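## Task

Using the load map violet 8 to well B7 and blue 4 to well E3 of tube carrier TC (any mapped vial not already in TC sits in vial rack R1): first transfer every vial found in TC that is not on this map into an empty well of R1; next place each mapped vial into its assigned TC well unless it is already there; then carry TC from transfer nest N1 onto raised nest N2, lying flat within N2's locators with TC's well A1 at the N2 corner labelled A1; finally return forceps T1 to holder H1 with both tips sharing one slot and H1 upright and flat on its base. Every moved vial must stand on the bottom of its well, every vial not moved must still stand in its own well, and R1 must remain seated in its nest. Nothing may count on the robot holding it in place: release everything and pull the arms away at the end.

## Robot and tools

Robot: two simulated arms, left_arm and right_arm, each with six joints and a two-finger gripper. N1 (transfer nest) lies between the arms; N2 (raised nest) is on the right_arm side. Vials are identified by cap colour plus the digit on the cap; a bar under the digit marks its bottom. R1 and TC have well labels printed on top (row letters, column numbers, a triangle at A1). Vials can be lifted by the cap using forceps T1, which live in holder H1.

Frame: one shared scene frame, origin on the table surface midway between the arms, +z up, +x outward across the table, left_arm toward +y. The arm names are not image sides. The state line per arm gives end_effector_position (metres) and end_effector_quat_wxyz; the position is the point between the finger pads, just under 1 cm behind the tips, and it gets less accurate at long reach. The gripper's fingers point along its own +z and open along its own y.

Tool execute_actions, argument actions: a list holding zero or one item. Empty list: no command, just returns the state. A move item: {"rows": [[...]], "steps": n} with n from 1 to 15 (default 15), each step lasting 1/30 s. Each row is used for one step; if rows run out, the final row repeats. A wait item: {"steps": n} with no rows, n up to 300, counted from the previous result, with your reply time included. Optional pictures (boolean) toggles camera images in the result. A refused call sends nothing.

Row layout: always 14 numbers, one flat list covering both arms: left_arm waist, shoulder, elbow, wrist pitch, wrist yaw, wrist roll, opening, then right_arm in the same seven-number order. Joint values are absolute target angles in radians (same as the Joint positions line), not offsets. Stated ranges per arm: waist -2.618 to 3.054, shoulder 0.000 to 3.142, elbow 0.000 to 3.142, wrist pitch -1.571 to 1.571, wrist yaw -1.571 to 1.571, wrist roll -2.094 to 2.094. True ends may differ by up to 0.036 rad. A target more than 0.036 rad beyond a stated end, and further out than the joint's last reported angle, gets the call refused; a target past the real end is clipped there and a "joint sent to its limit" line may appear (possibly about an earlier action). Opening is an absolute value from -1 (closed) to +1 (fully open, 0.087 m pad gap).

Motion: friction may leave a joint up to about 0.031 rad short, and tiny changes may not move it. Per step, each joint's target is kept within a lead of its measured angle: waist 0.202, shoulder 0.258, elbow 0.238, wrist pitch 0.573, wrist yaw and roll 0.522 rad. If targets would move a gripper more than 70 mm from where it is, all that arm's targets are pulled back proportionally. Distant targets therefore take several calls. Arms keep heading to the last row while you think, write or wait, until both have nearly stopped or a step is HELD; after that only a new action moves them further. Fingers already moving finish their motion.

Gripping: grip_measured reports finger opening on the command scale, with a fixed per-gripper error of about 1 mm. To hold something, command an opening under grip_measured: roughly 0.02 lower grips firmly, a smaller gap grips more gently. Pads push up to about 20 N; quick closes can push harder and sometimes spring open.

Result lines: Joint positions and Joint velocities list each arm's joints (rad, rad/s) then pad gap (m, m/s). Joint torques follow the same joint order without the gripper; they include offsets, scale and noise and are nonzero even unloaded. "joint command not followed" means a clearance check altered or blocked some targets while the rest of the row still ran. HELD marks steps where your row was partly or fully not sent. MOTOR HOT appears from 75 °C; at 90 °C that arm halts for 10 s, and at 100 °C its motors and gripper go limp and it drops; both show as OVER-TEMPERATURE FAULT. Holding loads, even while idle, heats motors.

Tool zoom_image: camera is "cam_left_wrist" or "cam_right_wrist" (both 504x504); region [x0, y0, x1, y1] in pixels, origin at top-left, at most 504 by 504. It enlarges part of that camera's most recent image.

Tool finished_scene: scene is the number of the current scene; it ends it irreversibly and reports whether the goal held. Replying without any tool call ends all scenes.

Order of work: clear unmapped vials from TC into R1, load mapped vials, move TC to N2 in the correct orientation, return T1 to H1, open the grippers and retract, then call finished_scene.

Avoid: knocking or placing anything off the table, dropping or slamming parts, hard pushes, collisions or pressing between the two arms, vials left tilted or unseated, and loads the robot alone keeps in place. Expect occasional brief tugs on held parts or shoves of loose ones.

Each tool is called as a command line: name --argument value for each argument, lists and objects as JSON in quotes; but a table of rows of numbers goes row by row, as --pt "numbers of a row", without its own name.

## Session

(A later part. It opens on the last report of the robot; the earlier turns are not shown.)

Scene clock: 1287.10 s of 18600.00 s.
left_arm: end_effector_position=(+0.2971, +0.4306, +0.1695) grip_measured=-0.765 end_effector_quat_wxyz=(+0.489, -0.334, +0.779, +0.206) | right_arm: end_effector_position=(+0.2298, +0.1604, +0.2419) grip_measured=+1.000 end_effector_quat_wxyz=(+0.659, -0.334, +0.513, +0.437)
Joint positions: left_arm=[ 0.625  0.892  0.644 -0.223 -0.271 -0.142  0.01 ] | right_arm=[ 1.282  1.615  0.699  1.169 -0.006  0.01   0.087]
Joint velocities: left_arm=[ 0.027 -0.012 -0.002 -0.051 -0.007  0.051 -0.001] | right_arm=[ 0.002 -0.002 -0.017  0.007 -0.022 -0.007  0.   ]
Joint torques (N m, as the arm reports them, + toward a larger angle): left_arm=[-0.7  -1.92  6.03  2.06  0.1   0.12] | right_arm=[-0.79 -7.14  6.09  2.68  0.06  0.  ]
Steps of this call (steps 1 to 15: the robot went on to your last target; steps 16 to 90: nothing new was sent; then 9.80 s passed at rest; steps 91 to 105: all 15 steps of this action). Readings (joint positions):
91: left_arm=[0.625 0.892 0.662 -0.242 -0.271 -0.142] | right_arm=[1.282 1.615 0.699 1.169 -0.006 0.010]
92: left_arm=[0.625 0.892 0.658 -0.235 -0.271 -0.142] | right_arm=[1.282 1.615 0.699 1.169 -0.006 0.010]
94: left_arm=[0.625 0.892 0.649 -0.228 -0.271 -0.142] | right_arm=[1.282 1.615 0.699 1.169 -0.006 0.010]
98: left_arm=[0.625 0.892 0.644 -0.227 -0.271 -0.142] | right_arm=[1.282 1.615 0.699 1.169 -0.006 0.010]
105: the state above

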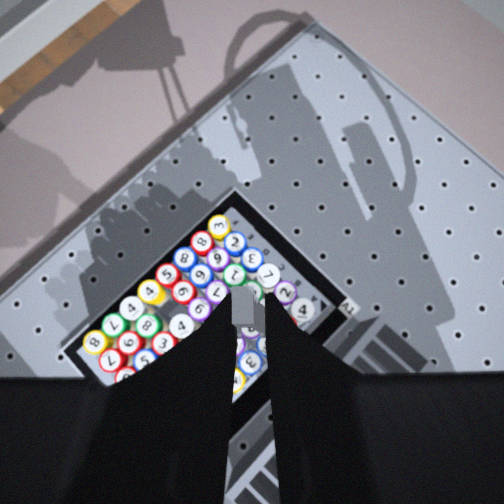

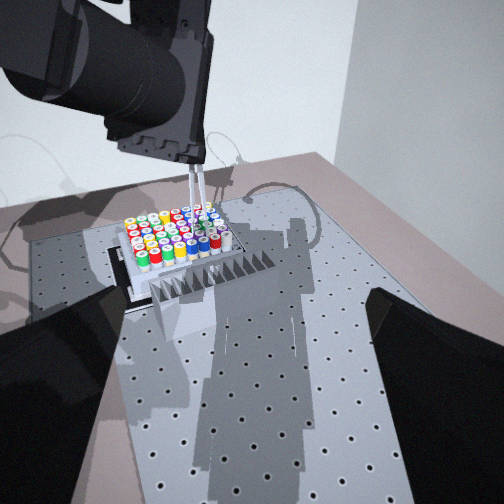

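execute_actions --actions '[{"rows":[[0.616,0.876,0.61,-0.185,-0.262,-0.147,-0.765,1.27,1.6,0.7,1.2,0,0,1],[0.616,0.876,0.595,-0.175,-0.262,-0.147,-0.765,1.27,1.6,0.7,1.2,0,0,1],[0.616,0.876,0.595,-0.172,-0.262,-0.147,-0.765,1.27,1.6,0.7,1.2,0,0,1],[0.616,0.876,0.602,-0.172,-0.262,-0.147,-0.765,1.27,1.6,0.7,1.2,0,0,1]],"steps":15}]'

zoom_image --camera "cam_right_wrist" --region '[170, 200, 230, 260]'

zoom_image --camera "cam_left_wrist" --region '[210, 270, 290, 350]'

Scene clock: 1295.23 s of 18600.00 s.
left_arm: end_effector_position=(+0.2982, +0.4312, +0.1668) grip_measured=-0.765 end_effector_quat_wxyz=(+0.493, -0.334, +0.777, +0.206) | right_arm: end_effector_position=(+0.2298, +0.1604, +0.2419) grip_measured=+1.000 end_effector_quat_wxyz=(+0.659, -0.334, +0.513, +0.437)
Joint positions: left_arm=[ 0.625  0.892  0.627 -0.196 -0.271 -0.142  0.01 ] | right_arm=[ 1.282  1.615  0.699  1.169 -0.006  0.01   0.087]
Joint velocities: left_arm=[-0.022 -0.002  0.002  0.051  0.007  0.007 -0.001] | right_arm=[ 0.002 -0.002  0.002  0.022  0.007 -0.066  0.   ]
Joint torques (N m, as the arm reports them, + toward a larger angle): left_arm=[-0.69 -1.93  5.77  2.07  0.11  0.12] | right_arm=[-0.79 -7.15  6.09  2.68  0.06  0.  ]
Steps of this call (steps 1 to 15: the robot went on to your last target; steps 16 to 90: nothing new was sent; then 4.63 s passed at rest; steps 91 to 105: all 15 steps of this action). Readings (joint positions):
91: left_arm=[0.625 0.892 0.644 -0.220 -0.271 -0.142] | right_arm=[1.282 1.615 0.699 1.169 -0.006 0.010]
92: left_arm=[0.625 0.892 0.639 -0.212 -0.271 -0.142] | right_arm=[1.282 1.615 0.699 1.169 -0.006 0.010]
94: left_arm=[0.625 0.892 0.628 -0.203 -0.271 -0.142] | right_arm=[1.282 1.615 0.699 1.169 -0.006 0.010]
98: left_arm=[0.625 0.892 0.627 -0.197 -0.271 -0.142] | right_arm=[1.282 1.615 0.699 1.169 -0.006 0.010]
105: the state above

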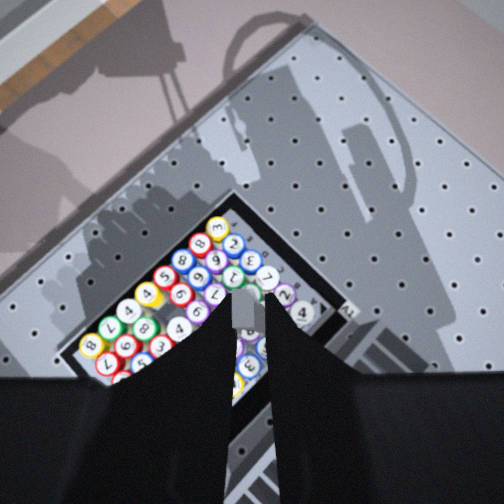

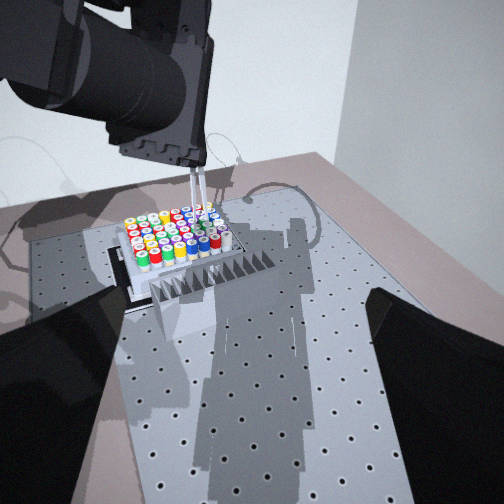

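Region (170, 200, 230, 260) of cam_right_wrist's 504x504 image, scaled by 8.400, with more detail than that image has.

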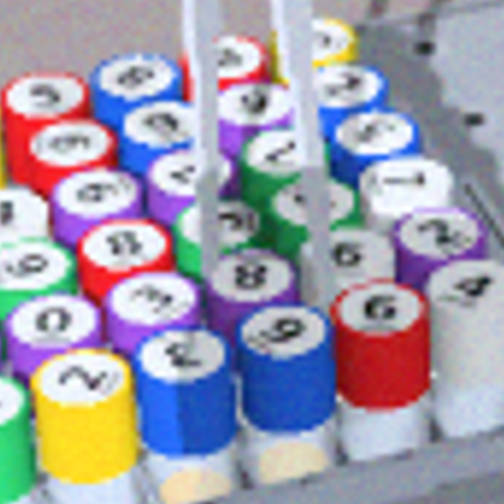

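Region (210, 270, 290, 350) of cam_left_wrist's 504x504 image, scaled by 6.300, with more detail than that image has.

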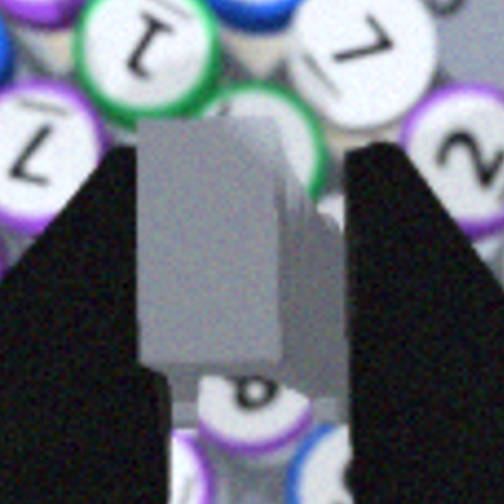

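execute_actions --actions '[{"rows":[[0.616,0.876,0.61,-0.195,-0.262,-0.147,-0.77,1.27,1.6,0.7,1.2,0,0,1],[0.616,0.876,0.61,-0.2,-0.262,-0.147,-0.77,1.27,1.6,0.7,1.2,0,0,1],[0.616,0.876,0.61,-0.204,-0.262,-0.147,-0.77,1.27,1.6,0.7,1.2,0,0,1],[0.616,0.876,0.61,-0.208,-0.262,-0.147,-0.77,1.27,1.6,0.7,1.2,0,0,1],[0.616,0.876,0.61,-0.212,-0.262,-0.147,-0.77,1.27,1.6,0.7,1.2,0,0,1],[0.616,0.876,0.61,-0.215,-0.262,-0.147,-0.77,1.27,1.6,0.7,1.2,0,0,1]],"steps":15}]'

zoom_image --camera "cam_right_wrist" --region '[170, 200, 230, 260]'

Scene clock: 1303.57 s of 18600.00 s.
left_arm: end_effector_position=(+0.2976, +0.4309, +0.1659) grip_measured=-0.769 end_effector_quat_wxyz=(+0.491, -0.334, +0.778, +0.206) | right_arm: end_effector_position=(+0.2298, +0.1604, +0.2419) grip_measured=+1.000 end_effector_quat_wxyz=(+0.659, -0.334, +0.513, +0.437)
Joint positions: left_arm=[ 0.625  0.892  0.627 -0.2   -0.271 -0.142  0.01 ] | right_arm=[ 1.282  1.615  0.699  1.169 -0.006  0.01   0.087]
Joint velocities: left_arm=[-0.017 -0.027  0.012 -0.022  0.007 -0.022 -0.001] | right_arm=[ 0.002 -0.012 -0.017 -0.037 -0.081 -0.051  0.   ]
Joint torques (N m, as the arm reports them, + toward a larger angle): left_arm=[-0.7  -1.91  6.3   1.73  0.1   0.12] | right_arm=[-0.79 -7.13  6.1   2.68  0.06  0.  ]
Steps of this call (steps 1 to 15: the robot went on to your last target; steps 16 to 90: nothing new was sent; then 4.83 s passed at rest; steps 91 to 105: all 15 steps of this action). Readings (joint positions):
91: left_arm=[0.625 0.892 0.627 -0.196 -0.271 -0.142] | right_arm=[1.282 1.615 0.699 1.169 -0.006 0.010]
92: left_arm=[0.625 0.892 0.627 -0.196 -0.271 -0.142] | right_arm=[1.282 1.615 0.699 1.169 -0.006 0.010]
94: left_arm=[0.625 0.892 0.627 -0.198 -0.271 -0.142] | right_arm=[1.282 1.615 0.699 1.169 -0.006 0.010]
98: left_arm=[0.625 0.892 0.627 -0.200 -0.271 -0.142] | right_arm=[1.282 1.615 0.699 1.169 -0.006 0.010]
105: the state above

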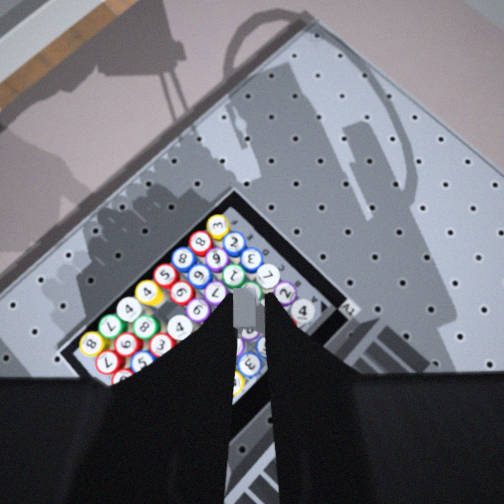

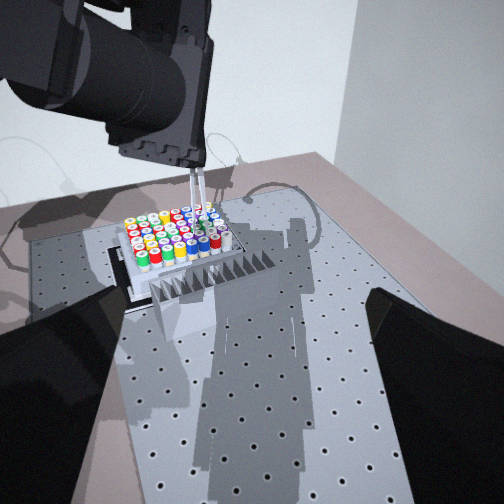

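Region (170, 200, 230, 260) of cam_right_wrist's 504x504 image, scaled by 8.400, with more detail than that image has.

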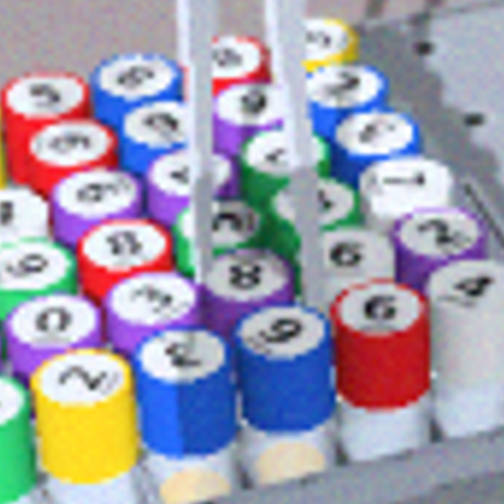

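execute_actions --actions '[{"rows":[[0.616,0.876,0.61,-0.218,-0.262,-0.147,-0.765,1.27,1.6,0.7,1.2,0,0,1],[0.616,0.876,0.61,-0.221,-0.262,-0.147,-0.765,1.27,1.6,0.7,1.2,0,0,1],[0.616,0.876,0.61,-0.224,-0.262,-0.147,-0.765,1.27,1.6,0.7,1.2,0,0,1]],"steps":15}]'

zoom_image --camera "cam_right_wrist" --region '[170, 200, 230, 260]'

Scene clock: 1309.70 s of 18600.00 s.
left_arm: end_effector_position=(+0.2973, +0.4307, +0.1655) grip_measured=-0.765 end_effector_quat_wxyz=(+0.490, -0.334, +0.778, +0.206) | right_arm: end_effector_position=(+0.2298, +0.1604, +0.2419) grip_measured=+1.000 end_effector_quat_wxyz=(+0.659, -0.334, +0.513, +0.437)
Joint positions: left_arm=[ 0.625  0.892  0.627 -0.203 -0.271 -0.142  0.01 ] | right_arm=[ 1.282  1.615  0.699  1.169 -0.006  0.01   0.087]
Joint velocities: left_arm=[-0.002 -0.007  0.002 -0.037  0.051 -0.007 -0.   ] | right_arm=[ 0.007 -0.007 -0.007 -0.066 -0.066  0.022  0.   ]
Joint torques (N m, as the arm reports them, + toward a larger angle): left_arm=[-0.7  -1.91  6.3   1.66  0.11  0.12] | right_arm=[-0.8  -7.15  6.1   2.68  0.06  0.  ]
Steps of this call (steps 1 to 15: the robot went on to your last target; steps 16 to 90: nothing new was sent; then 2.63 s passed at rest; steps 91 to 105: all 15 steps of this action). Readings (joint positions):
91: left_arm=[0.625 0.892 0.627 -0.201 -0.271 -0.142] | right_arm=[1.282 1.615 0.699 1.169 -0.006 0.010]
92: left_arm=[0.625 0.892 0.627 -0.201 -0.271 -0.142] | right_arm=[1.282 1.615 0.699 1.169 -0.006 0.010]
94: left_arm=[0.625 0.892 0.627 -0.202 -0.271 -0.142] | right_arm=[1.282 1.615 0.699 1.169 -0.006 0.010]
98: left_arm=[0.625 0.892 0.627 -0.203 -0.271 -0.142] | right_arm=[1.282 1.615 0.699 1.169 -0.006 0.010]
105: the state above

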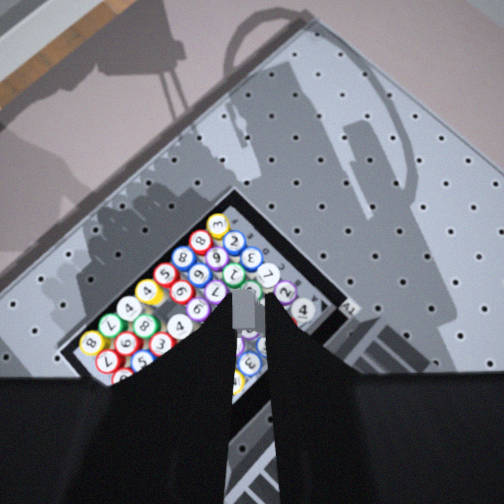

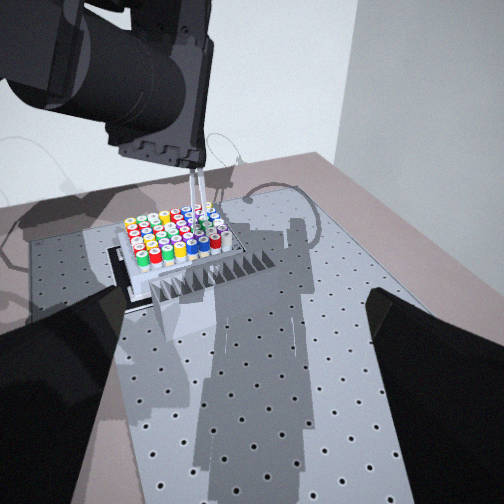

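Region (170, 200, 230, 260) of cam_right_wrist's 504x504 image, scaled by 8.400, with more detail than that image has.

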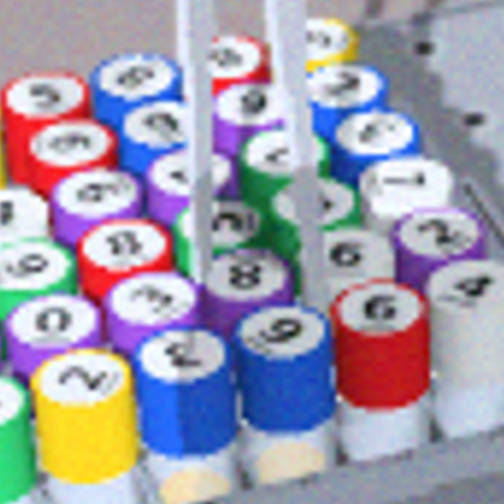

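execute_actions --actions '[{"rows":[[0.616,0.876,0.61,-0.218,-0.275,-0.147,-0.765,1.27,1.6,0.7,1.2,0,0,1],[0.616,0.876,0.61,-0.218,-0.282,-0.147,-0.765,1.27,1.6,0.7,1.2,0,0,1],[0.616,0.876,0.61,-0.218,-0.288,-0.147,-0.765,1.27,1.6,0.7,1.2,0,0,1],[0.616,0.876,0.61,-0.218,-0.292,-0.147,-0.765,1.27,1.6,0.7,1.2,0,0,1]],"steps":15}]'

zoom_image --camera "cam_right_wrist" --region '[170, 200, 230, 260]'

Scene clock: 1317.37 s of 18600.00 s.
left_arm: end_effector_position=(+0.2963, +0.4319, +0.1656) grip_measured=-0.765 end_effector_quat_wxyz=(+0.489, -0.336, +0.777, +0.210) | right_arm: end_effector_position=(+0.2298, +0.1604, +0.2419) grip_measured=+1.000 end_effector_quat_wxyz=(+0.659, -0.334, +0.513, +0.437)
Joint positions: left_arm=[ 0.625  0.892  0.627 -0.203 -0.28  -0.142  0.01 ] | right_arm=[ 1.282  1.615  0.699  1.169 -0.006  0.01   0.087]
Joint velocities: left_arm=[-0.002  0.002  0.022  0.007  0.007 -0.007  0.001] | right_arm=[ 0.007 -0.012  0.007  0.022 -0.095  0.007  0.   ]
Joint torques (N m, as the arm reports them, + toward a larger angle): left_arm=[-0.7  -1.93  6.28  1.72 -0.1   0.12] | right_arm=[-0.79 -7.14  6.09  2.68  0.06  0.  ]
Steps of this call (steps 1 to 15: the robot went on to your last target; steps 16 to 90: nothing new was sent; then 4.17 s passed at rest; steps 91 to 105: all 15 steps of this action). Readings (joint positions):
91: left_arm=[0.625 0.892 0.627 -0.203 -0.271 -0.142] | right_arm=[1.282 1.615 0.699 1.169 -0.006 0.010]
92: left_arm=[0.625 0.892 0.627 -0.203 -0.271 -0.142] | right_arm=[1.282 1.615 0.699 1.169 -0.006 0.010]
94: left_arm=[0.625 0.892 0.627 -0.203 -0.273 -0.142] | right_arm=[1.282 1.615 0.699 1.169 -0.006 0.010]
98: left_arm=[0.625 0.892 0.627 -0.203 -0.278 -0.142] | right_arm=[1.282 1.615 0.699 1.169 -0.006 0.010]
105: the state above

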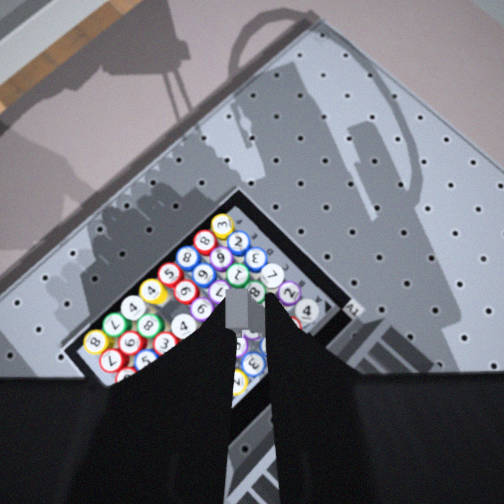

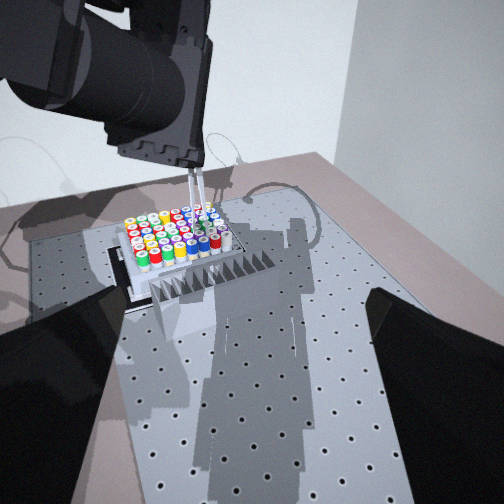

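Region (170, 200, 230, 260) of cam_right_wrist's 504x504 image, scaled by 8.400, with more detail than that image has.

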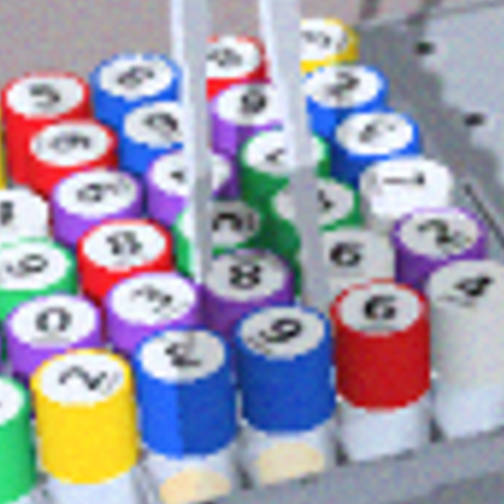

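execute_actions --actions '[{"rows":[[0.616,0.876,0.65,-0.21,-0.28,-0.147,-0.765,1.27,1.6,0.7,1.2,0,0,1],[0.616,0.876,0.66,-0.21,-0.28,-0.147,-0.765,1.27,1.6,0.7,1.2,0,0,1],[0.616,0.876,0.665,-0.21,-0.28,-0.147,-0.765,1.27,1.6,0.7,1.2,0,0,1],[0.616,0.876,0.67,-0.215,-0.28,-0.147,-0.77,1.27,1.6,0.7,1.2,0,0,1],[0.616,0.876,0.672,-0.22,-0.28,-0.147,-0.775,1.27,1.6,0.7,1.2,0,0,1],[0.616,0.876,0.672,-0.225,-0.28,-0.147,-0.775,1.27,1.6,0.7,1.2,0,0,1]],"steps":15}]'

zoom_image --camera "cam_right_wrist" --region '[170, 200, 230, 260]'

zoom_image --camera "cam_left_wrist" --region '[200, 280, 300, 380]'

Scene clock: 1331.73 s of 18600.00 s.
left_arm: end_effector_position=(+0.2962, +0.4319, +0.1695) grip_measured=-0.775 end_effector_quat_wxyz=(+0.489, -0.336, +0.777, +0.210) | right_arm: end_effector_position=(+0.2298, +0.1604, +0.2419) grip_measured=+1.000 end_effector_quat_wxyz=(+0.659, -0.334, +0.513, +0.437)
Joint positions: left_arm=[ 0.625  0.892  0.643 -0.22  -0.281 -0.142  0.01 ] | right_arm=[ 1.282  1.615  0.699  1.169 -0.006  0.01   0.087]
Joint velocities: left_arm=[ 0.017 -0.007 -0.002 -0.007 -0.007 -0.051 -0.   ] | right_arm=[-0.007 -0.012 -0.007  0.007 -0.007 -0.125  0.   ]
Joint torques (N m, as the arm reports them, + toward a larger angle): left_arm=[-0.7  -1.92  9.49  1.81  0.03  0.12] | right_arm=[-0.8  -7.14  6.09  2.68  0.06  0.  ]
Steps of this call (steps 1 to 15: the robot went on to your last target; steps 16 to 90: nothing new was sent; then 10.87 s passed at rest; steps 91 to 105: all 15 steps of this action). Readings (joint positions):
91: left_arm=[0.625 0.892 0.627 -0.203 -0.281 -0.142] | right_arm=[1.282 1.615 0.699 1.169 -0.006 0.010]
92: left_arm=[0.625 0.892 0.627 -0.203 -0.281 -0.142] | right_arm=[1.282 1.615 0.699 1.169 -0.006 0.010]
94: left_arm=[0.625 0.892 0.629 -0.205 -0.281 -0.142] | right_arm=[1.282 1.615 0.699 1.169 -0.006 0.010]
98: left_arm=[0.625 0.892 0.641 -0.213 -0.281 -0.142] | right_arm=[1.282 1.615 0.699 1.169 -0.006 0.010]
105: the state above

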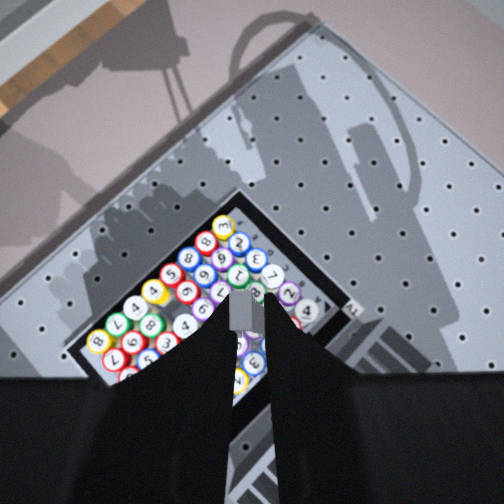

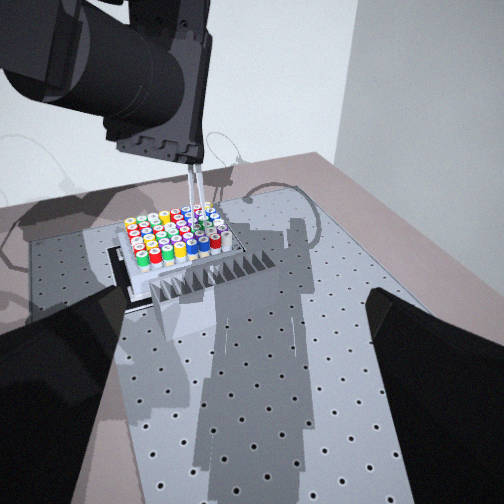

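Region (170, 200, 230, 260) of cam_right_wrist's 504x504 image, scaled by 8.400, with more detail than that image has.

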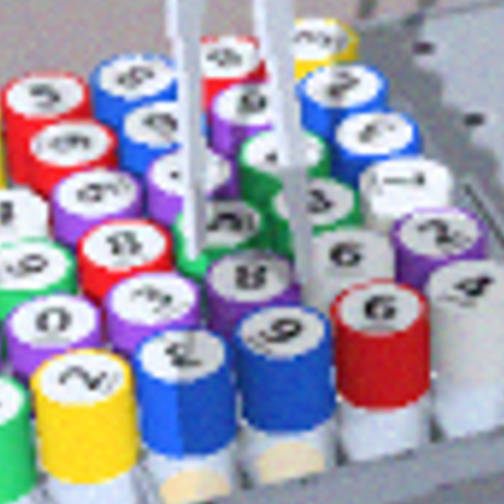

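Region (200, 280, 300, 380) of cam_left_wrist's 504x504 image, scaled by 5.040, with more detail than that image has.

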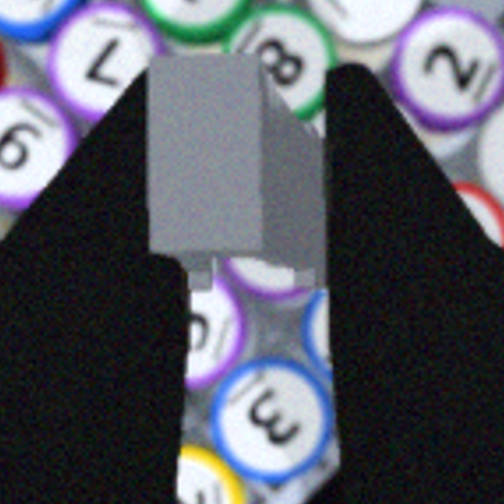

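execute_actions --actions '[{"rows":[[0.63,0.9,0.66,-0.2,-0.28,-0.147,-0.775,1.27,1.6,0.7,1.2,0,0,1],[0.636,0.906,0.66,-0.194,-0.28,-0.147,-0.775,1.27,1.6,0.7,1.2,0,0,1],[0.64,0.911,0.66,-0.188,-0.28,-0.147,-0.775,1.27,1.6,0.7,1.2,0,0,1],[0.643,0.916,0.66,-0.184,-0.28,-0.147,-0.772,1.27,1.6,0.7,1.2,0,0,1],[0.645,0.921,0.66,-0.18,-0.28,-0.147,-0.77,1.27,1.6,0.7,1.2,0,0,1]],"steps":15}]'

zoom_image --camera "cam_right_wrist" --region '[170, 200, 230, 260]'

zoom_image --camera "cam_left_wrist" --region '[200, 280, 300, 380]'

Scene clock: 1355.33 s of 18600.00 s.
left_arm: end_effector_position=(+0.2968, +0.4361, +0.1676) grip_measured=-0.770 end_effector_quat_wxyz=(+0.487, -0.341, +0.776, +0.212) | right_arm: end_effector_position=(+0.2298, +0.1604, +0.2419) grip_measured=+1.000 end_effector_quat_wxyz=(+0.659, -0.334, +0.513, +0.437)
Joint positions: left_arm=[ 0.636  0.908  0.643 -0.205 -0.281 -0.142  0.01 ] | right_arm=[ 1.282  1.615  0.699  1.169 -0.006  0.01   0.087]
Joint velocities: left_arm=[-0.032 -0.007  0.002 -0.007  0.051 -0.022  0.   ] | right_arm=[-0.012 -0.002 -0.017 -0.007  0.022 -0.066  0.   ]
Joint torques (N m, as the arm reports them, + toward a larger angle): left_arm=[ 0.75 -0.15  8.66  2.02  0.03  0.12] | right_arm=[-0.79 -7.14  6.1   2.68  0.06  0.  ]
Steps of this call (steps 1 to 15: the robot went on to your last target; steps 16 to 90: nothing new was sent; then 20.10 s passed at rest; steps 91 to 105: all 15 steps of this action). Readings (joint positions):
91: left_arm=[0.625 0.892 0.643 -0.222 -0.281 -0.142] | right_arm=[1.282 1.615 0.699 1.169 -0.006 0.010]
92: left_arm=[0.625 0.892 0.643 -0.222 -0.281 -0.142] | right_arm=[1.282 1.615 0.699 1.169 -0.006 0.010]
94: left_arm=[0.628 0.893 0.643 -0.218 -0.281 -0.142] | right_arm=[1.282 1.615 0.699 1.169 -0.006 0.010]
98: left_arm=[0.636 0.906 0.643 -0.209 -0.281 -0.142] | right_arm=[1.282 1.615 0.699 1.169 -0.006 0.010]
105: the state above

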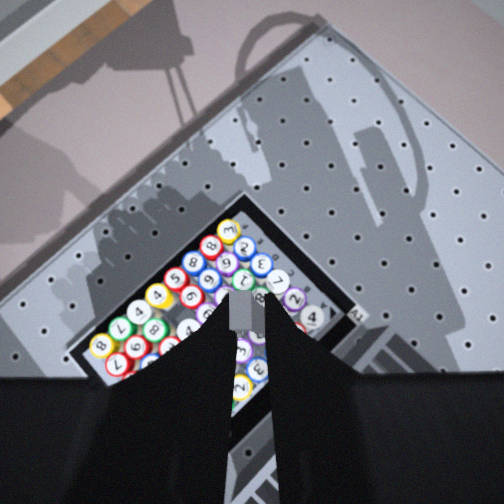

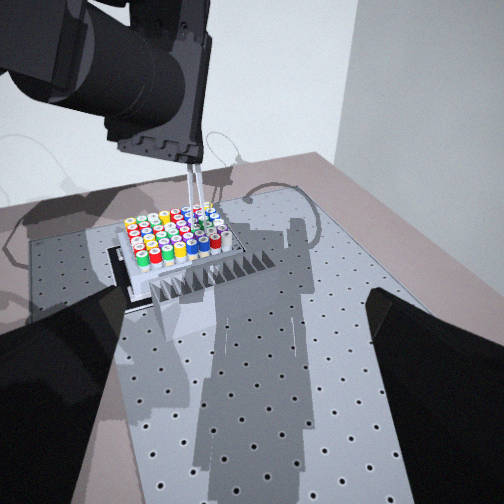

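Region (170, 200, 230, 260) of cam_right_wrist's 504x504 image, scaled by 8.400, with more detail than that image has.

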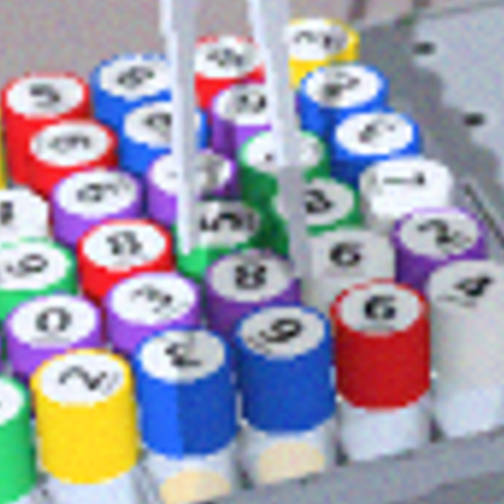

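Region (200, 280, 300, 380) of cam_left_wrist's 504x504 image, scaled by 5.040, with more detail than that image has.

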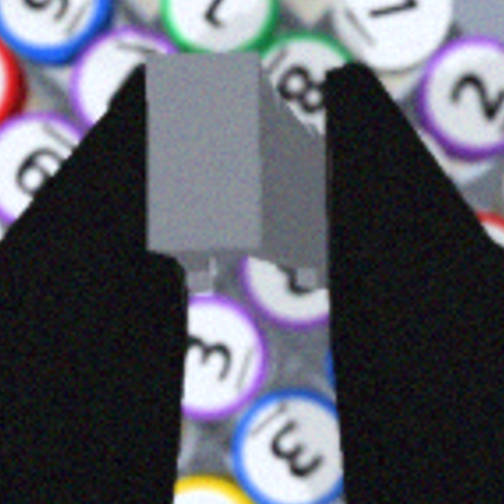

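execute_actions --actions '[{"rows":[[0.645,0.921,0.66,-0.18,-0.28,-0.147,-0.77,1.25,1.6,0.7,1.2,-0.04,0,1],[0.645,0.921,0.66,-0.18,-0.28,-0.147,-0.77,1.22,1.6,0.7,1.2,-0.1,0,1],[0.645,0.921,0.66,-0.18,-0.28,-0.147,-0.77,1.19,1.6,0.7,1.2,-0.16,0,1],[0.645,0.921,0.66,-0.18,-0.28,-0.147,-0.77,1.16,1.6,0.7,1.2,-0.22,0,1],[0.645,0.921,0.66,-0.18,-0.28,-0.147,-0.77,1.13,1.6,0.7,1.2,-0.28,0,1],[0.645,0.921,0.66,-0.18,-0.28,-0.147,-0.77,1.1,1.6,0.7,1.2,-0.34,0,1],[0.645,0.921,0.66,-0.18,-0.28,-0.147,-0.77,1.07,1.62,0.72,1.2,-0.4,0,1],[0.645,0.921,0.66,-0.18,-0.28,-0.147,-0.77,1.04,1.64,0.75,1.2,-0.46,0,1],[0.645,0.921,0.66,-0.18,-0.28,-0.147,-0.77,1.01,1.67,0.79,1.2,-0.52,0,1],[0.645,0.921,0.66,-0.18,-0.28,-0.147,-0.77,0.98,1.7,0.83,1.2,-0.58,0,1],[0.645,0.921,0.66,-0.18,-0.28,-0.147,-0.77,0.95,1.73,0.87,1.2,-0.64,0,1],[0.645,0.921,0.66,-0.18,-0.28,-0.147,-0.77,0.92,1.76,0.91,1.2,-0.7,0,1],[0.645,0.921,0.66,-0.18,-0.28,-0.147,-0.77,0.89,1.79,0.95,1.2,-0.76,0,1],[0.645,0.921,0.66,-0.18,-0.28,-0.147,-0.77,0.87,1.82,0.98,1.2,-0.8,0,1],[0.645,0.921,0.66,-0.18,-0.28,-0.147,-0.77,0.85,1.85,1.0,1.2,-0.83,0,1]],"steps":15}]' --pictures false

execute_actions --actions '[{"steps":20}]'

Scene clock: 1376.73 s of 18600.00 s.
left_arm: end_effector_position=(+0.2969, +0.4362, +0.1679) grip_measured=-0.770 end_effector_quat_wxyz=(+0.487, -0.341, +0.776, +0.212) | right_arm: end_effector_position=(+0.3258, +0.1445, +0.2534) grip_measured=+1.000 end_effector_quat_wxyz=(+0.645, -0.438, +0.425, +0.459)
Joint positions: left_arm=[ 0.636  0.908  0.643 -0.204 -0.281 -0.142  0.01 ] | right_arm=[ 0.899  1.794  0.937  1.176 -0.622  0.007  0.087]
Joint velocities: left_arm=[ 0.007  0.007 -0.022 -0.022 -0.051 -0.037 -0.   ] | right_arm=[-0.701  0.823  0.906  0.037 -1.267 -0.022  0.   ]
Joint torques (N m, as the arm reports them, + toward a larger angle): left_arm=[ 0.75 -0.15  8.66  2.07  0.03  0.13] | right_arm=[-0.37 -6.95  6.65  2.25 -0.03  0.04]
Steps of this call (steps 1 to 15: the robot went on to your last target; steps 16 to 90: nothing new was sent; then 17.90 s passed at rest; steps 91 to 105: all 15 steps of this action). Readings (joint positions):
91: left_arm=[0.636 0.908 0.643 -0.204 -0.281 -0.142] | right_arm=[1.279 1.615 0.699 1.169 -0.012 0.009]
92: left_arm=[0.636 0.908 0.643 -0.204 -0.281 -0.142] | right_arm=[1.270 1.615 0.699 1.169 -0.028 0.009]
94: left_arm=[0.636 0.908 0.643 -0.204 -0.281 -0.142] | right_arm=[1.229 1.615 0.699 1.169 -0.086 0.008]
98: left_arm=[0.636 0.908 0.643 -0.204 -0.281 -0.142] | right_arm=[1.100 1.618 0.703 1.169 -0.253 0.008]
105: the state above

Scene clock: 1377.40 s of 18600.00 s.
left_arm: end_effector_position=(+0.2969, +0.4362, +0.1679) grip_measured=-0.770 end_effector_quat_wxyz=(+0.487, -0.341, +0.776, +0.212) | right_arm: end_effector_position=(+0.3224, +0.1426, +0.2335) grip_measured=+1.000 end_effector_quat_wxyz=(+0.604, -0.491, +0.398, +0.485)
Joint positions: left_arm=[ 0.636  0.908  0.643 -0.204 -0.281 -0.142  0.01 ] | right_arm=[ 0.848  1.853  0.974  1.177 -0.82   0.007  0.087]
Joint velocities: left_arm=[ 0.002 -0.002 -0.002 -0.007 -0.022  0.066  0.   ] | right_arm=[-0.012 -0.012  0.007  0.037 -0.066  0.095  0.   ]
Joint torques (N m, as the arm reports them, + toward a larger angle): left_arm=[ 0.75 -0.15  8.67  2.07  0.03  0.12] | right_arm=[ 0.23 -8.08  8.05  2.3   0.04  0.03]
Steps of this call (steps 1 to 20: the robot went on to your last target). Readings (joint positions):
1: left_arm=[0.636 0.908 0.643 -0.204 -0.281 -0.142] | right_arm=[0.877 1.817 0.961 1.176 -0.659 0.007]
2: left_arm=[0.636 0.908 0.643 -0.204 -0.281 -0.142] | right_arm=[0.862 1.833 0.971 1.176 -0.688 0.007]
4: left_arm=[0.636 0.908 0.643 -0.204 -0.281 -0.142] | right_arm=[0.848 1.849 0.974 1.176 -0.732 0.007]
8: left_arm=[0.636 0.908 0.643 -0.204 -0.281 -0.142] | right_arm=[0.848 1.853 0.974 1.177 -0.786 0.007]
20: the state above

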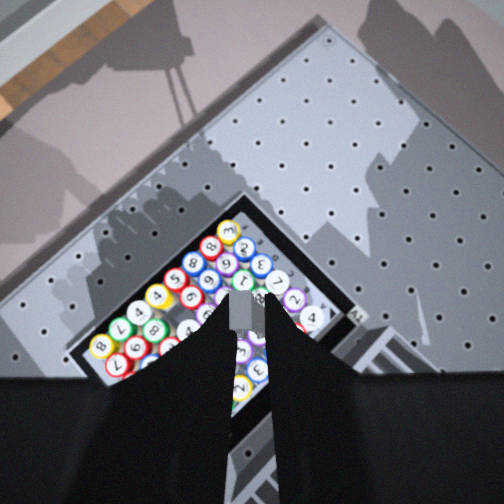

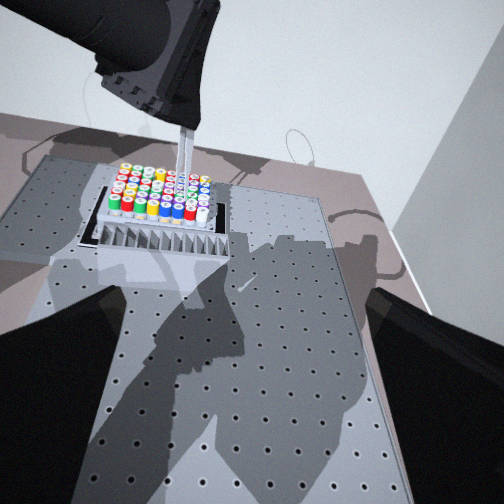

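zoom_image --camera "cam_right_wrist" --region '[150, 165, 210, 225]'

Region (150, 165, 210, 225) of cam_right_wrist's 504x504 image, scaled by 8.400, with more detail than that image has.

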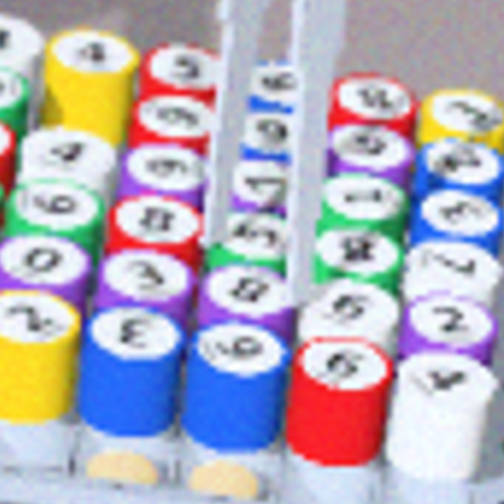

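execute_actions --actions '[{"rows":[[0.628,0.895,0.66,-0.2,-0.28,-0.147,-0.77,0.85,1.85,1.0,1.2,-0.83,0,1],[0.622,0.886,0.66,-0.2,-0.28,-0.147,-0.77,0.85,1.85,1.0,1.2,-0.83,0,1],[0.619,0.882,0.66,-0.205,-0.28,-0.147,-0.77,0.85,1.85,1.0,1.2,-0.83,0,1],[0.619,0.882,0.66,-0.21,-0.28,-0.147,-0.77,0.85,1.85,1.0,1.2,-0.83,0,1],[0.619,0.882,0.66,-0.215,-0.28,-0.147,-0.77,0.85,1.85,1.0,1.2,-0.83,0,1],[0.619,0.882,0.66,-0.219,-0.28,-0.147,-0.77,0.85,1.85,1.0,1.2,-0.83,0,1]],"steps":15}]'

zoom_image --camera "cam_right_wrist" --region '[150, 165, 210, 225]'

Scene clock: 1394.20 s of 18600.00 s.
left_arm: end_effector_position=(+0.2966, +0.4332, +0.1683) grip_measured=-0.770 end_effector_quat_wxyz=(+0.487, -0.338, +0.777, +0.210) | right_arm: end_effector_position=(+0.3220, +0.1427, +0.2334) grip_measured=+1.000 end_effector_quat_wxyz=(+0.604, -0.492, +0.398, +0.485)
Joint positions: left_arm=[ 0.628  0.899  0.643 -0.215 -0.281 -0.142  0.01 ] | right_arm=[ 0.848  1.853  0.974  1.177 -0.822  0.007  0.087]
Joint velocities: left_arm=[-0.012  0.017  0.002 -0.007 -0.022 -0.081  0.001] | right_arm=[-0.007 -0.007 -0.012  0.022 -0.022  0.037  0.   ]
Joint torques (N m, as the arm reports them, + toward a larger angle): left_arm=[-0.7  -2.08  8.66  1.86  0.02  0.12] | right_arm=[ 0.24 -8.09  8.06  2.3   0.02  0.03]
Steps of this call (steps 1 to 15: the robot went on to your last target; steps 16 to 90: nothing new was sent; then 13.30 s passed at rest; steps 91 to 105: all 15 steps of this action). Readings (joint positions):
91: left_arm=[0.636 0.908 0.643 -0.204 -0.281 -0.142] | right_arm=[0.848 1.853 0.974 1.177 -0.822 0.007]
92: left_arm=[0.636 0.908 0.643 -0.204 -0.281 -0.142] | right_arm=[0.848 1.853 0.974 1.177 -0.822 0.007]
94: left_arm=[0.631 0.908 0.643 -0.204 -0.281 -0.142] | right_arm=[0.848 1.853 0.974 1.177 -0.822 0.007]
98: left_arm=[0.628 0.901 0.643 -0.211 -0.281 -0.142] | right_arm=[0.848 1.853 0.974 1.177 -0.822 0.007]
105: the state above

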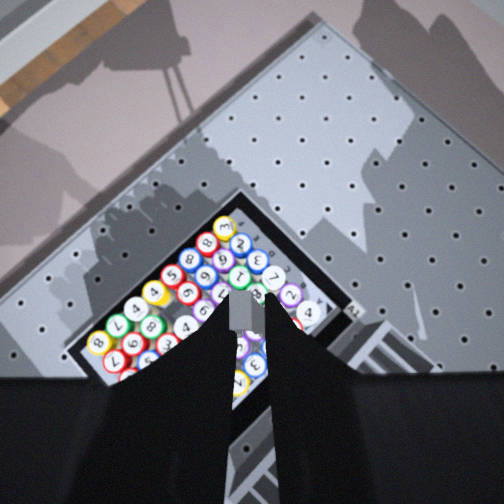

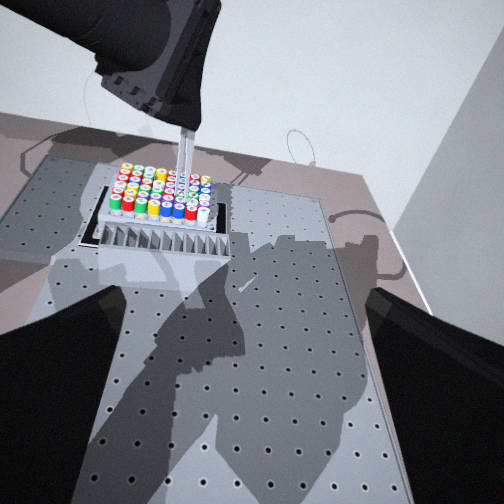

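Region (150, 165, 210, 225) of cam_right_wrist's 504x504 image, scaled by 8.400, with more detail than that image has.

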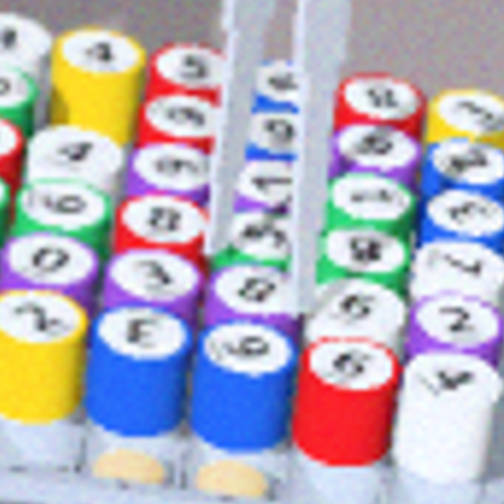

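execute_actions --actions '[{"rows":[[0.619,0.905,0.66,-0.215,-0.28,-0.147,-0.765,0.85,1.85,1.0,1.2,-0.83,0,1],[0.619,0.91,0.66,-0.215,-0.28,-0.147,-0.765,0.85,1.85,1.0,1.2,-0.83,0,1],[0.619,0.914,0.66,-0.215,-0.28,-0.147,-0.765,0.85,1.85,1.0,1.2,-0.83,0,1],[0.619,0.917,0.66,-0.215,-0.28,-0.147,-0.765,0.85,1.85,1.0,1.2,-0.83,0,1],[0.619,0.92,0.66,-0.215,-0.28,-0.147,-0.765,0.85,1.85,1.0,1.2,-0.83,0,1],[0.619,0.923,0.66,-0.215,-0.28,-0.147,-0.765,0.85,1.85,1.0,1.2,-0.83,0,1],[0.619,0.926,0.66,-0.215,-0.28,-0.147,-0.765,0.85,1.85,1.0,1.2,-0.83,0,1],[0.619,0.929,0.66,-0.215,-0.28,-0.147,-0.765,0.85,1.85,1.0,1.2,-0.83,0,1],[0.619,0.932,0.66,-0.215,-0.28,-0.147,-0.765,0.85,1.85,1.0,1.2,-0.83,0,1],[0.619,0.935,0.66,-0.215,-0.28,-0.147,-0.765,0.85,1.85,1.0,1.2,-0.83,0,1],[0.619,0.938,0.66,-0.215,-0.28,-0.147,-0.765,0.85,1.85,1.0,1.2,-0.83,0,1]],"steps":15}]'

zoom_image --camera "cam_right_wrist" --region '[150, 165, 210, 225]'

Scene clock: 1409.63 s of 18600.00 s.
left_arm: end_effector_position=(+0.2976, +0.4338, +0.1607) grip_measured=-0.765 end_effector_quat_wxyz=(+0.476, -0.338, +0.784, +0.209) | right_arm: end_effector_position=(+0.3220, +0.1427, +0.2334) grip_measured=+1.000 end_effector_quat_wxyz=(+0.604, -0.492, +0.398, +0.485)
Joint positions: left_arm=[ 0.628  0.925  0.643 -0.216 -0.281 -0.142  0.01 ] | right_arm=[ 0.848  1.853  0.974  1.177 -0.822  0.007  0.087]
Joint velocities: left_arm=[-0.002  0.007 -0.012  0.007 -0.022  0.037  0.   ] | right_arm=[-0.002  0.002 -0.027 -0.007 -0.051 -0.022  0.   ]
Joint torques (N m, as the arm reports them, + toward a larger angle): left_arm=[-0.7  -0.16  8.66  1.84  0.02  0.12] | right_arm=[ 0.23 -8.09  8.06  2.3   0.02  0.03]
Steps of this call (steps 1 to 15: the robot went on to your last target; steps 16 to 90: nothing new was sent; then 11.93 s passed at rest; steps 91 to 105: all 15 steps of this action). Readings (joint positions):
91: left_arm=[0.628 0.899 0.643 -0.216 -0.281 -0.142] | right_arm=[0.848 1.853 0.974 1.177 -0.822 0.007]
92: left_arm=[0.628 0.899 0.643 -0.216 -0.281 -0.142] | right_arm=[0.848 1.853 0.974 1.177 -0.822 0.007]
94: left_arm=[0.628 0.899 0.643 -0.216 -0.281 -0.142] | right_arm=[0.848 1.853 0.974 1.177 -0.822 0.007]
98: left_arm=[0.628 0.907 0.643 -0.216 -0.281 -0.142] | right_arm=[0.848 1.853 0.974 1.177 -0.822 0.007]
105: the state above

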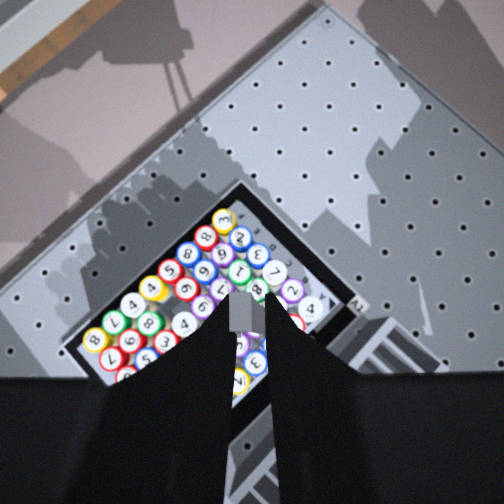

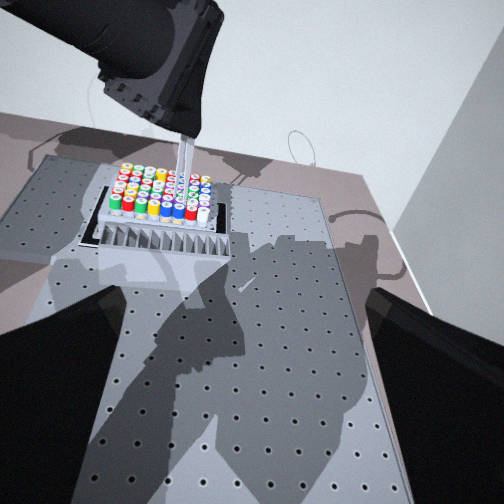

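Region (150, 165, 210, 225) of cam_right_wrist's 504x504 image, scaled by 8.400, with more detail than that image has.

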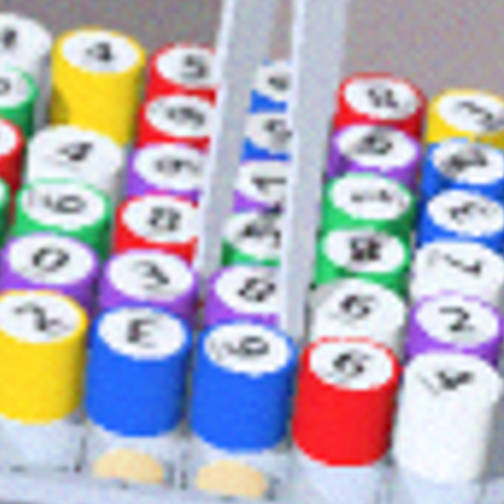

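In the gaps. A bit deeper and close.

execute_actions --actions '[{"rows":[[0.619,0.942,0.66,-0.215,-0.28,-0.147,-0.765,0.85,1.85,1.0,1.2,-0.83,0,1],[0.619,0.946,0.66,-0.215,-0.28,-0.147,-0.765,0.85,1.85,1.0,1.2,-0.83,0,1],[0.619,0.948,0.66,-0.215,-0.28,-0.147,-0.765,0.85,1.85,1.0,1.2,-0.83,0,1],[0.619,0.948,0.66,-0.215,-0.28,-0.147,-0.765,0.85,1.85,1.0,1.2,-0.83,0,1],[0.619,0.948,0.66,-0.215,-0.28,-0.147,-0.772,0.85,1.85,1.0,1.2,-0.83,0,1],[0.619,0.948,0.66,-0.215,-0.28,-0.147,-0.78,0.85,1.85,1.0,1.2,-0.83,0,1],[0.619,0.948,0.66,-0.215,-0.28,-0.147,-0.787,0.85,1.85,1.0,1.2,-0.83,0,1],[0.619,0.948,0.66,-0.215,-0.28,-0.147,-0.794,0.85,1.85,1.0,1.2,-0.83,0,1],[0.619,0.948,0.66,-0.215,-0.28,-0.147,-0.8,0.85,1.85,1.0,1.2,-0.83,0,1],[0.619,0.948,0.66,-0.215,-0.28,-0.147,-0.807,0.85,1.85,1.0,1.2,-0.83,0,1],[0.619,0.948,0.66,-0.215,-0.28,-0.147,-0.814,0.85,1.85,1.0,1.2,-0.83,0,1],[0.619,0.948,0.66,-0.215,-0.28,-0.147,-0.82,0.85,1.85,1.0,1.2,-0.83,0,1]],"steps":15}]'

zoom_image --camera "cam_right_wrist" --region '[150, 165, 210, 225]'

Scene clock: 1421.13 s of 18600.00 s.
left_arm: end_effector_position=(+0.2980, +0.4340, +0.1578) grip_measured=-0.817 end_effector_quat_wxyz=(+0.472, -0.338, +0.787, +0.209) | right_arm: end_effector_position=(+0.3220, +0.1427, +0.2334) grip_measured=+1.000 end_effector_quat_wxyz=(+0.604, -0.492, +0.398, +0.485)
Joint positions: left_arm=[ 0.628  0.935  0.643 -0.216 -0.281 -0.142  0.008] | right_arm=[ 0.848  1.853  0.974  1.177 -0.822  0.007  0.087]
Joint velocities: left_arm=[-0.007  0.012  0.017 -0.007 -0.007 -0.051  0.   ] | right_arm=[ 0.012 -0.002  0.002  0.022 -0.037 -0.007  0.   ]
Joint torques (N m, as the arm reports them, + toward a larger angle): left_arm=[-0.69 -0.27  8.62  1.84  0.02  0.16] | right_arm=[ 0.23 -8.09  8.07  2.3   0.02  0.03]
Steps of this call (steps 1 to 15: the robot went on to your last target; steps 16 to 90: nothing new was sent; then 8.00 s passed at rest; steps 91 to 105: all 15 steps of this action). Readings (joint positions):
91: left_arm=[0.628 0.925 0.643 -0.216 -0.281 -0.142] | right_arm=[0.848 1.853 0.974 1.177 -0.822 0.007]
92: left_arm=[0.628 0.925 0.643 -0.216 -0.281 -0.142] | right_arm=[0.848 1.853 0.974 1.177 -0.822 0.007]
94: left_arm=[0.628 0.928 0.643 -0.216 -0.281 -0.142] | right_arm=[0.848 1.853 0.974 1.177 -0.822 0.007]
98: left_arm=[0.628 0.935 0.643 -0.216 -0.281 -0.142] | right_arm=[0.848 1.853 0.974 1.177 -0.822 0.007]
105: the state above

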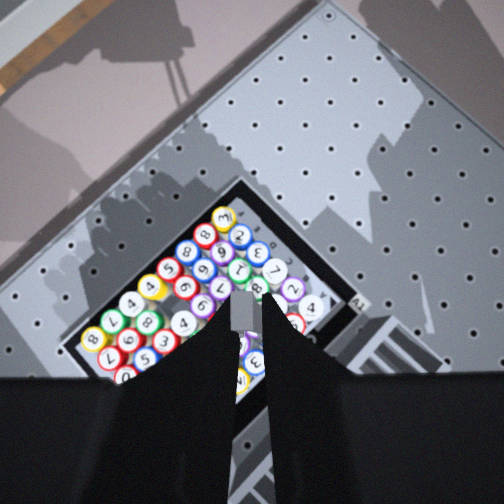

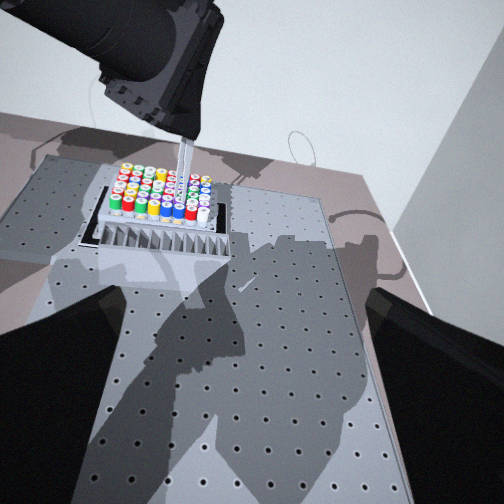

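Region (150, 165, 210, 225) of cam_right_wrist's 504x504 image, scaled by 8.400, with more detail than that image has.

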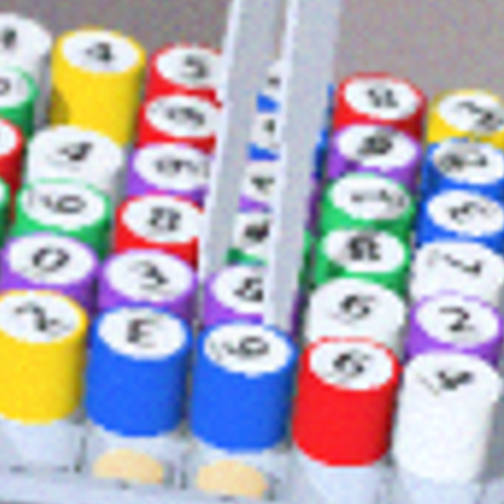

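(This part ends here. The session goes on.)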